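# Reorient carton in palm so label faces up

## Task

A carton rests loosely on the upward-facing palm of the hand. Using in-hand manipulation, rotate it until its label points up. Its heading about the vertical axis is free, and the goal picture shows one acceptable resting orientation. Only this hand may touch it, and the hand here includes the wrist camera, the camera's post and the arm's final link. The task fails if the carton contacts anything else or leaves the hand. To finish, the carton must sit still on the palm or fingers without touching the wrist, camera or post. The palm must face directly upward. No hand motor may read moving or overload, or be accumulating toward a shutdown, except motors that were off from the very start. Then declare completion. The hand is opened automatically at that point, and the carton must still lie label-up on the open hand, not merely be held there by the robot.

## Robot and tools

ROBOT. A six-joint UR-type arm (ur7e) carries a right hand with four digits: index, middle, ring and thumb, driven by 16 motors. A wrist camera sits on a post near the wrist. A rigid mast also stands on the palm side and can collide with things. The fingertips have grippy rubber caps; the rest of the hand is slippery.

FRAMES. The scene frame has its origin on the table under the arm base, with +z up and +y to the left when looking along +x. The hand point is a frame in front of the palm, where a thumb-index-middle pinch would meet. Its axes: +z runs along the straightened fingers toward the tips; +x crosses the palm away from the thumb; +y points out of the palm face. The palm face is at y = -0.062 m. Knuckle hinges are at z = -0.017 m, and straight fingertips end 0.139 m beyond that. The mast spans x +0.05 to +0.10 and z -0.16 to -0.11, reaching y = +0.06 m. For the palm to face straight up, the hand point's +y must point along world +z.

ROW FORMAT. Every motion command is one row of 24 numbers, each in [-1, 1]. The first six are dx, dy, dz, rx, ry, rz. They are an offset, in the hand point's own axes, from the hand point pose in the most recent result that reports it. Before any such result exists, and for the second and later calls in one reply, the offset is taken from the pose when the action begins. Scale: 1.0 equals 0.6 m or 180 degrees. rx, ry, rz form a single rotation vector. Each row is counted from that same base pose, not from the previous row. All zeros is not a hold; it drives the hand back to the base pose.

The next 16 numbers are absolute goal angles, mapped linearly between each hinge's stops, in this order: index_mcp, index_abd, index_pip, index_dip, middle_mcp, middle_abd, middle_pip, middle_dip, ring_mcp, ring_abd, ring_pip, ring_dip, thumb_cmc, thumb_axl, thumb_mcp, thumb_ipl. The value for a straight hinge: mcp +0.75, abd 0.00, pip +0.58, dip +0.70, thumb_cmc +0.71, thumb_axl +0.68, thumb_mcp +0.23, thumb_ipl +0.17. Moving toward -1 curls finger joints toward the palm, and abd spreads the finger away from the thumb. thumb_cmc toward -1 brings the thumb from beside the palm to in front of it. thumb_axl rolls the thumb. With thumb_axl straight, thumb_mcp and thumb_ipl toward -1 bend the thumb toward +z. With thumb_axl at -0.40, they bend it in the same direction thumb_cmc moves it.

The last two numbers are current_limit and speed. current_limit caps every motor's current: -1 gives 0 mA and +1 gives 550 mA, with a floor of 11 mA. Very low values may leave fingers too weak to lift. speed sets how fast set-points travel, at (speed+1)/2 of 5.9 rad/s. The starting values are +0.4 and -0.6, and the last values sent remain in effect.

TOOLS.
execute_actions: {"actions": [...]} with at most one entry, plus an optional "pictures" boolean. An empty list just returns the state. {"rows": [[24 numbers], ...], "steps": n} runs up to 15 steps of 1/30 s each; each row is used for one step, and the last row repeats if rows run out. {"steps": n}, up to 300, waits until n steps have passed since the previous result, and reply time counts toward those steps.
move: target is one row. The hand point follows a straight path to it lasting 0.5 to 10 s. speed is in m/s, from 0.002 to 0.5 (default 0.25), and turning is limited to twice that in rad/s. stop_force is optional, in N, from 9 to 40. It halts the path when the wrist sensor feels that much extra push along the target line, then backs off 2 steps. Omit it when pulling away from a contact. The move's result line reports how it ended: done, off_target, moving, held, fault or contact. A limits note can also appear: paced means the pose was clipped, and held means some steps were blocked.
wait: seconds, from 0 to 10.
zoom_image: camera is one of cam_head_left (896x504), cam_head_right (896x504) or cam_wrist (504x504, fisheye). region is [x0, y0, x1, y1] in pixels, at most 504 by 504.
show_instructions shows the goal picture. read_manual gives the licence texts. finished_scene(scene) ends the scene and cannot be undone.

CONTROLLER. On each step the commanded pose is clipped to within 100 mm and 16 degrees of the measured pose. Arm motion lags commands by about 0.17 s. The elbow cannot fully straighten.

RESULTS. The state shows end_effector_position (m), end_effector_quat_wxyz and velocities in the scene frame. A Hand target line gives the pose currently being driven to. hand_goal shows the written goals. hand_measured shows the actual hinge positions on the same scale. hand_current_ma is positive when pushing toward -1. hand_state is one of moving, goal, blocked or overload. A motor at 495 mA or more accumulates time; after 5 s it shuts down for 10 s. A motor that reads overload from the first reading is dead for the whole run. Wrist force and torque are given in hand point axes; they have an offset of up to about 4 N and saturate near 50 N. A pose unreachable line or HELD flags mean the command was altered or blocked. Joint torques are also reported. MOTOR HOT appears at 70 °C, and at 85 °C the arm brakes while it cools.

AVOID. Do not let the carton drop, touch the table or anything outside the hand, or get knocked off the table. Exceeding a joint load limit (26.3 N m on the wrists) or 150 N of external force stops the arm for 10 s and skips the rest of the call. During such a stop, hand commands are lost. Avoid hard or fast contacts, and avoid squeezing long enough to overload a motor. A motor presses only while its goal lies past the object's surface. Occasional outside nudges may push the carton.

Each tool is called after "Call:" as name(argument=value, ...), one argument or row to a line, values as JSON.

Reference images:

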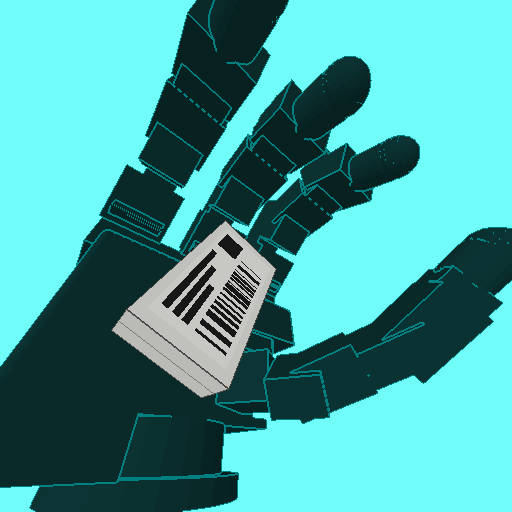

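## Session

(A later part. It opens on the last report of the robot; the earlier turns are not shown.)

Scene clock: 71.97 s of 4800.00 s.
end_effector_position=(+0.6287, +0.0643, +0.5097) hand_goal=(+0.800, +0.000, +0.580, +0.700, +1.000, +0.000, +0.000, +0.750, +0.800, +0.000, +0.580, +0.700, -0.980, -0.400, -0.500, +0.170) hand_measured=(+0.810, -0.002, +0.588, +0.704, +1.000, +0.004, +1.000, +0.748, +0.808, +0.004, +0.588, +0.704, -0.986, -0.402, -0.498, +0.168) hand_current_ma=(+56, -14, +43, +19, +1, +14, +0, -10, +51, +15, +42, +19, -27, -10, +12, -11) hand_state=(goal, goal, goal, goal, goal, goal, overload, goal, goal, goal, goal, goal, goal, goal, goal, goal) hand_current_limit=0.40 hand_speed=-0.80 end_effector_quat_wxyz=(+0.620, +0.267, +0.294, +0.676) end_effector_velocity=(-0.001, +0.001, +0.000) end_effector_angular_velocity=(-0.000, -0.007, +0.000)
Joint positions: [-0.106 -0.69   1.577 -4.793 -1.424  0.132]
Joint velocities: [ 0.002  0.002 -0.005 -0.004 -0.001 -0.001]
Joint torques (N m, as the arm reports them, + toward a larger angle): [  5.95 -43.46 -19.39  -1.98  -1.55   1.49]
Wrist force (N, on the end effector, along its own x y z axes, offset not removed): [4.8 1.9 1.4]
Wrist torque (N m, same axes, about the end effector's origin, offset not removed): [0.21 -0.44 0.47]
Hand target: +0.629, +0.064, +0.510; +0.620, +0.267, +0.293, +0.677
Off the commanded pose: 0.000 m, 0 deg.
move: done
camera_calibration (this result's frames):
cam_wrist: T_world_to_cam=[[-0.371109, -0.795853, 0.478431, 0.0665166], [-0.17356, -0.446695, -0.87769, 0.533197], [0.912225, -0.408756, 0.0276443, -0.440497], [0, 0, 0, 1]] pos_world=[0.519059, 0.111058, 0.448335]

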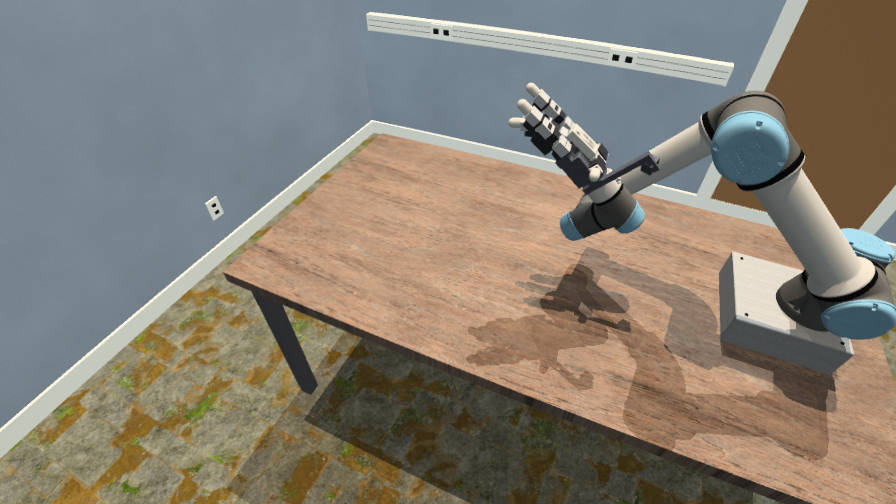

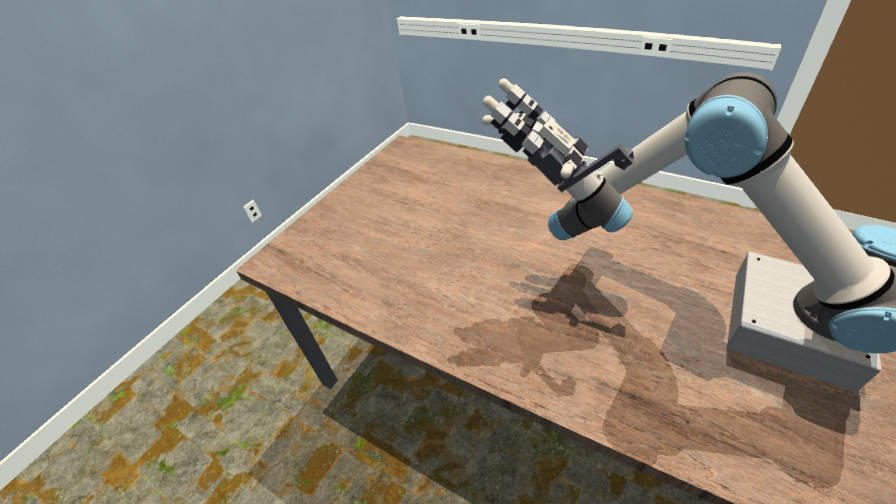

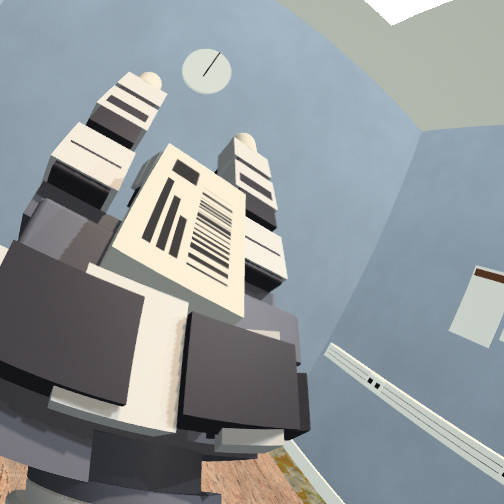

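It slid onto the palm against the thumb. Level out now.

Call:
move(
  target=[0,-0.03,0,0.24,0,0, 0.7,0,0.58,0.7, 0.7,0,0.0,0.7, 0.7,0,0.58,0.7, -0.98,-0.4,-0.5,0.17, 0.4,-0.8],
  speed=0.15,
)

Call:
move(
  target=[0,0,0,0,0,0, 0.7,0,0.58,0.7, 0.7,0,0.0,0.7, 0.7,0,0.58,0.7, 0.3,-0.4,0.2,0.17, 0.4,-0.6],
)

Call:
zoom_image(
  camera="cam_head_left",
  region=[500, 50, 700, 220],
)

Scene clock: 75.90 s of 4800.00 s.
end_effector_position=(+0.6412, +0.0653, +0.4970) hand_goal=(+0.700, +0.000, +0.580, +0.700, +0.700, +0.000, +0.000, +0.700, +0.700, +0.000, +0.580, +0.700, -0.980, -0.400, -0.500, +0.170) hand_measured=(+0.724, -0.002, +0.588, +0.704, +0.726, +0.004, +1.000, +0.704, +0.720, +0.004, +0.588, +0.704, -0.986, -0.402, -0.498, +0.168) hand_current_ma=(+130, -14, +41, +18, +138, +14, +0, +20, +120, +15, +39, +18, -27, -10, +11, -11) hand_state=(blocked, goal, goal, goal, blocked, goal, overload, goal, blocked, goal, goal, goal, goal, goal, goal, goal) hand_current_limit=0.40 hand_speed=-0.80 end_effector_quat_wxyz=(+0.478, +0.477, +0.521, +0.521) end_effector_velocity=(+0.000, -0.001, +0.000) end_effector_angular_velocity=(-0.001, +0.008, -0.001)
Joint positions: [-0.157 -1.141  2.124 -4.125 -1.323 -0.004]
Joint velocities: [-0.002 -0.007  0.003  0.012  0.001 -0.003]
Joint torques (N m, as the arm reports them, + toward a larger angle): [ -6.72 -45.54  -6.28  -0.41   1.52  -1.54]
Wrist force (N, on the end effector, along its own x y z axes, offset not removed): [3.5 -1.8 0.9]
Wrist torque (N m, same axes, about the end effector's origin, offset not removed): [-0.34 -0.62 0.24]
Hand target: +0.641, +0.065, +0.497; +0.478, +0.477, +0.522, +0.521
Off the commanded pose: 0.000 m, 0 deg.
move: done
camera_calibration (this result's frames):
cam_wrist: T_world_to_cam=[[0.0718872, -0.75723, 0.64918, -0.293374], [-0.715354, -0.492702, -0.495493, 0.685103], [0.695055, -0.428774, -0.577107, -0.010024], [0, 0, 0, 1]] pos_world=[0.518148, 0.111102, 0.524131]

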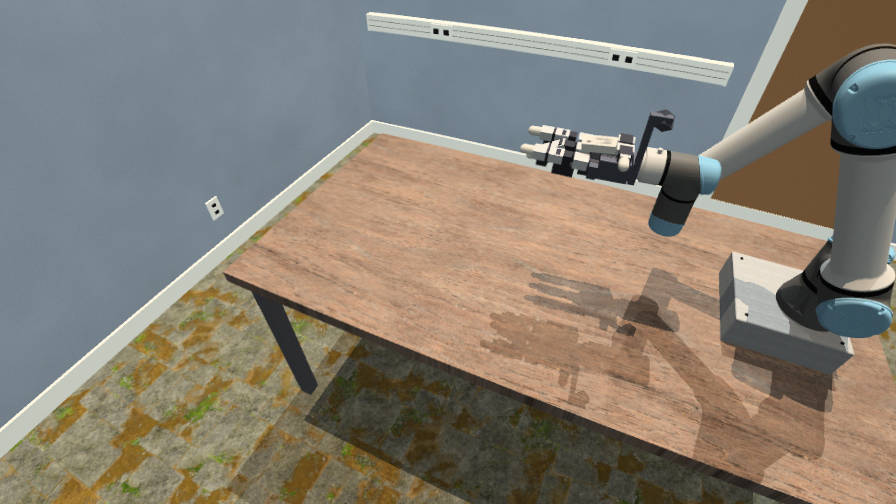

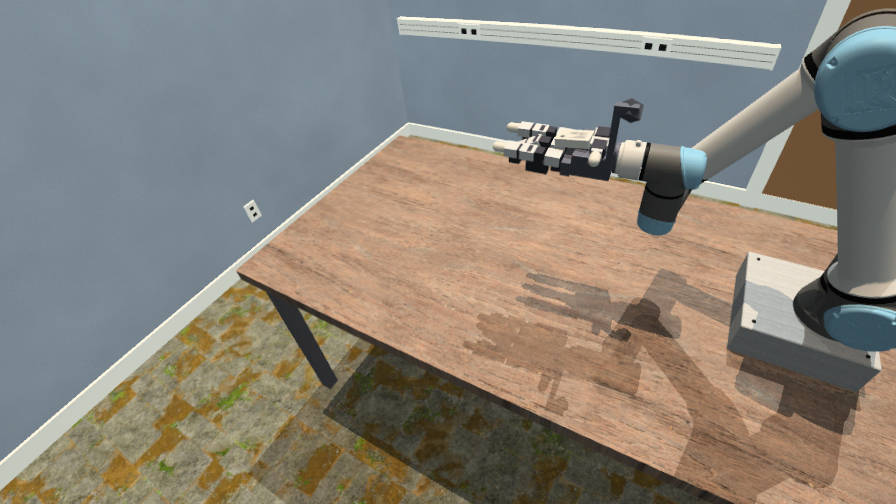

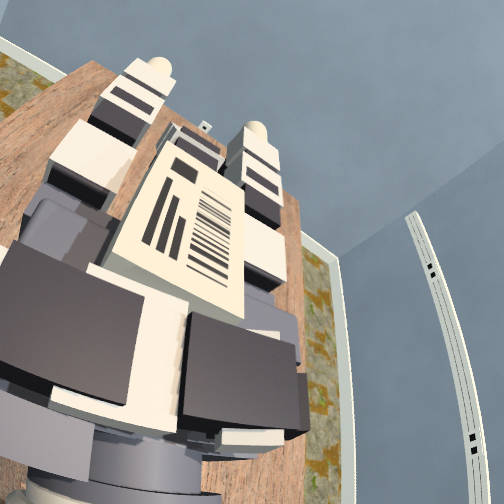

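Scene clock: 77.57 s of 4800.00 s.
end_effector_position=(+0.6412, +0.0653, +0.4970) hand_goal=(+0.700, +0.000, +0.580, +0.700, +0.700, +0.000, +0.000, +0.700, +0.700, +0.000, +0.580, +0.700, +0.300, -0.400, +0.200, +0.170) hand_measured=(+0.724, -0.002, +0.588, +0.704, +0.726, +0.004, +1.000, +0.704, +0.720, +0.004, +0.588, +0.704, +0.308, -0.402, +0.202, +0.170) hand_current_ma=(+130, -14, +41, +18, +138, +14, +0, +20, +120, +15, +39, +18, +45, -10, +23, -3) hand_state=(blocked, goal, goal, goal, blocked, goal, overload, goal, blocked, goal, goal, goal, goal, goal, goal, goal) hand_current_limit=0.40 hand_speed=-0.60 end_effector_quat_wxyz=(+0.478, +0.477, +0.521, +0.521) end_effector_velocity=(+0.000, +0.000, +0.001) end_effector_angular_velocity=(+0.001, -0.002, +0.000)
Joint positions: [-0.157 -1.141  2.124 -4.125 -1.323 -0.004]
Joint velocities: [ 0.     0.001 -0.002 -0.001 -0.     0.001]
Joint torques (N m, as the arm reports them, + toward a larger angle): [ -2.92 -28.44 -20.92  -4.61   0.85   1.36]
Wrist force (N, on the end effector, along its own x y z axes, offset not removed): [3.9 -0.5 -0.3]
Wrist torque (N m, same axes, about the end effector's origin, offset not removed): [-0.04 -0.58 0.52]
Hand target: +0.641, +0.065, +0.497; +0.478, +0.477, +0.521, +0.521
Off the commanded pose: 0.000 m, 0 deg.
move: done
camera_calibration (this result's frames):
cam_wrist: T_world_to_cam=[[0.0718849, -0.757231, 0.649179, -0.293376], [-0.715356, -0.492699, -0.495493, 0.685102], [0.695053, -0.428775, -0.577107, -0.0100254], [0, 0, 0, 1]] pos_world=[0.518149, 0.111097, 0.524131]

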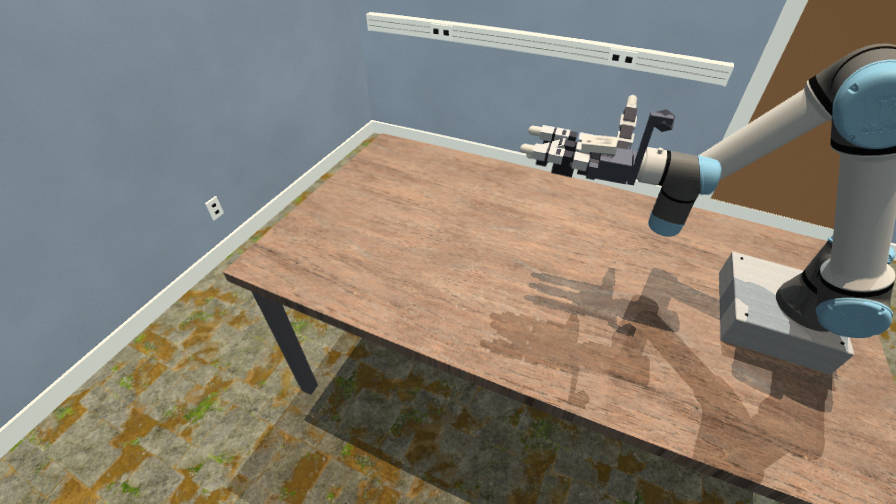

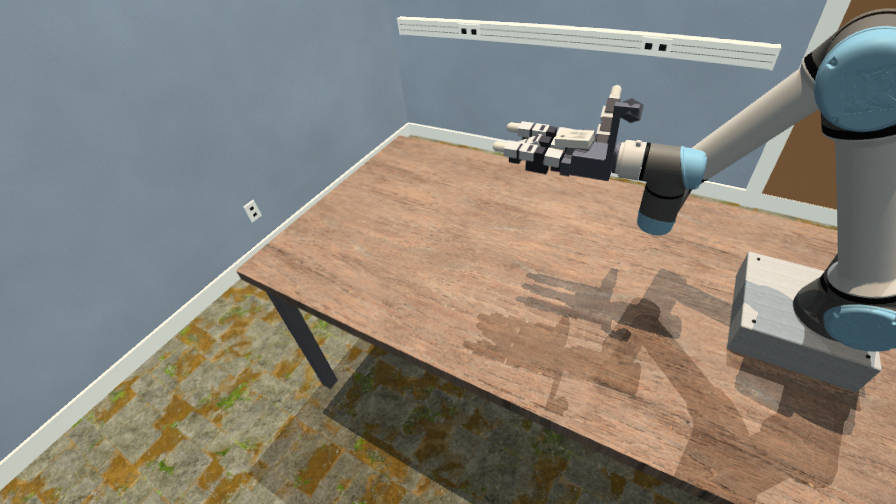

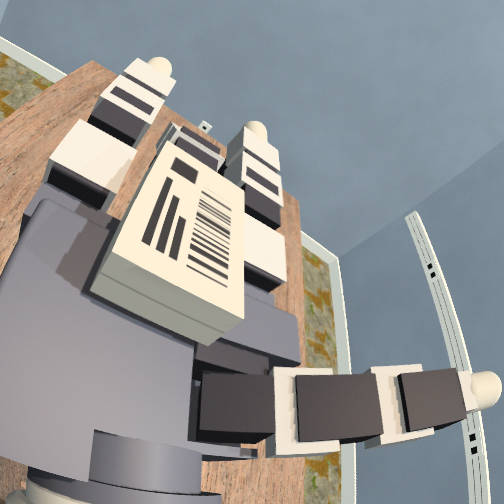

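Region (500, 50, 700, 220) of cam_head_left's 896x504 image, scaled by 2.520, with more detail than that image has; it fills the top 428 rows of this view, and the rest is white.

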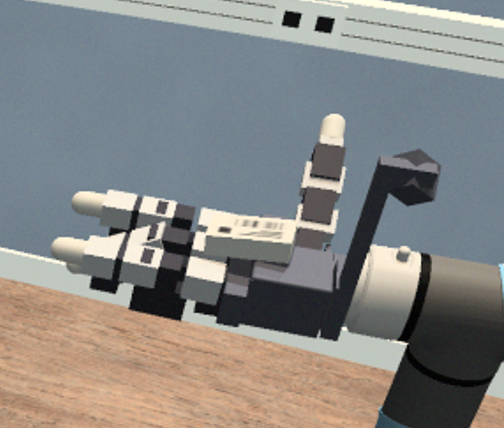

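Call:
execute_actions(
  actions=[
    {"steps": 45},
  ],
  pictures=false,
)

Call:
finished_scene(
  scene=1,
)

Scene clock: 79.07 s of 4800.00 s.
end_effector_position=(+0.6412, +0.0653, +0.4970) hand_goal=(+0.700, +0.000, +0.580, +0.700, +0.700, +0.000, +0.000, +0.700, +0.700, +0.000, +0.580, +0.700, +0.300, -0.400, +0.200, +0.170) hand_measured=(+0.724, -0.002, +0.588, +0.704, +0.726, +0.004, +1.000, +0.704, +0.720, +0.004, +0.588, +0.704, +0.308, -0.402, +0.202, +0.170) hand_current_ma=(+130, -14, +41, +18, +138, +14, +0, +20, +120, +15, +39, +18, +45, -10, +23, -3) hand_state=(blocked, goal, goal, goal, blocked, goal, overload, goal, blocked, goal, goal, goal, goal, goal, goal, goal) hand_current_limit=0.40 hand_speed=-0.60 end_effector_quat_wxyz=(+0.478, +0.477, +0.521, +0.521) end_effector_velocity=(-0.000, +0.000, -0.000) end_effector_angular_velocity=(+0.003, +0.001, +0.001)
Joint positions: [-0.157 -1.141  2.124 -4.125 -1.323 -0.004]
Joint velocities: [ 0.001  0.     0.001  0.    -0.     0.002]
Joint torques (N m, as the arm reports them, + toward a larger angle): [  0.85 -28.9  -20.87  -4.74   0.09   1.21]
Wrist force (N, on the end effector, along its own x y z axes, offset not removed): [3.5 3.5 0.1]
Wrist torque (N m, same axes, about the end effector's origin, offset not removed): [0.37 -0.55 0.55]
Hand target: +0.641, +0.065, +0.497; +0.478, +0.477, +0.521, +0.521
Off the commanded pose: 0.000 m, 0 deg.
Steps of this call (steps 1 to 45: nothing new was sent). Readings (end_effector_position | what the end effector reports):
1: (+0.6412, +0.0653, +0.4970) | hand_goal=(+0.700, +0.000, +0.580, +0.700, +0.700, +0.000, +0.000, +0.700, +0.700, +0.000, +0.580, +0.700, +0.300, -0.400, +0.200, +0.170) hand_measured=(+0.724, -0.002, +0.588, +0.704, +0.726, +0.004, +1.000, +0.704, +0.720, +0.004, +0.588, +0.704, +0.308, -0.402, +0.202, +0.170) hand_current_ma=(+130, -14, +41, +18, +138, +14, +0, +20, +120, +15, +39, +18, +45, -10, +23, -3) hand_state=(blocked, goal, goal, goal, blocked, goal, overload, goal, blocked, goal, goal, goal, goal, goal, goal, goal) hand_current_limit=0.40 hand_speed=-0.60
2: (+0.6412, +0.0653, +0.4970) | hand_goal=(+0.700, +0.000, +0.580, +0.700, +0.700, +0.000, +0.000, +0.700, +0.700, +0.000, +0.580, +0.700, +0.300, -0.400, +0.200, +0.170) hand_measured=(+0.724, -0.002, +0.588, +0.704, +0.726, +0.004, +1.000, +0.704, +0.720, +0.004, +0.588, +0.704, +0.308, -0.402, +0.202, +0.170) hand_current_ma=(+130, -14, +41, +18, +138, +14, +0, +20, +120, +15, +39, +18, +45, -10, +23, -3) hand_state=(blocked, goal, goal, goal, blocked, goal, overload, goal, blocked, goal, goal, goal, goal, goal, goal, goal) hand_current_limit=0.40 hand_speed=-0.60
4: (+0.6412, +0.0653, +0.4970) | hand_goal=(+0.700, +0.000, +0.580, +0.700, +0.700, +0.000, +0.000, +0.700, +0.700, +0.000, +0.580, +0.700, +0.300, -0.400, +0.200, +0.170) hand_measured=(+0.724, -0.002, +0.588, +0.704, +0.726, +0.004, +1.000, +0.704, +0.720, +0.004, +0.588, +0.704, +0.308, -0.402, +0.202, +0.170) hand_current_ma=(+130, -14, +41, +18, +138, +14, +0, +20, +120, +15, +39, +18, +45, -10, +23, -3) hand_state=(blocked, goal, goal, goal, blocked, goal, overload, goal, blocked, goal, goal, goal, goal, goal, goal, goal) hand_current_limit=0.40 hand_speed=-0.60
8: (+0.6412, +0.0653, +0.4970) | hand_goal=(+0.700, +0.000, +0.580, +0.700, +0.700, +0.000, +0.000, +0.700, +0.700, +0.000, +0.580, +0.700, +0.300, -0.400, +0.200, +0.170) hand_measured=(+0.724, -0.002, +0.588, +0.704, +0.726, +0.004, +1.000, +0.704, +0.720, +0.004, +0.588, +0.704, +0.308, -0.402, +0.202, +0.170) hand_current_ma=(+130, -14, +41, +18, +138, +14, +0, +20, +120, +15, +39, +18, +45, -10, +23, -3) hand_state=(blocked, goal, goal, goal, blocked, goal, overload, goal, blocked, goal, goal, goal, goal, goal, goal, goal) hand_current_limit=0.40 hand_speed=-0.60
45: the state above

The scene is finished: the task was done.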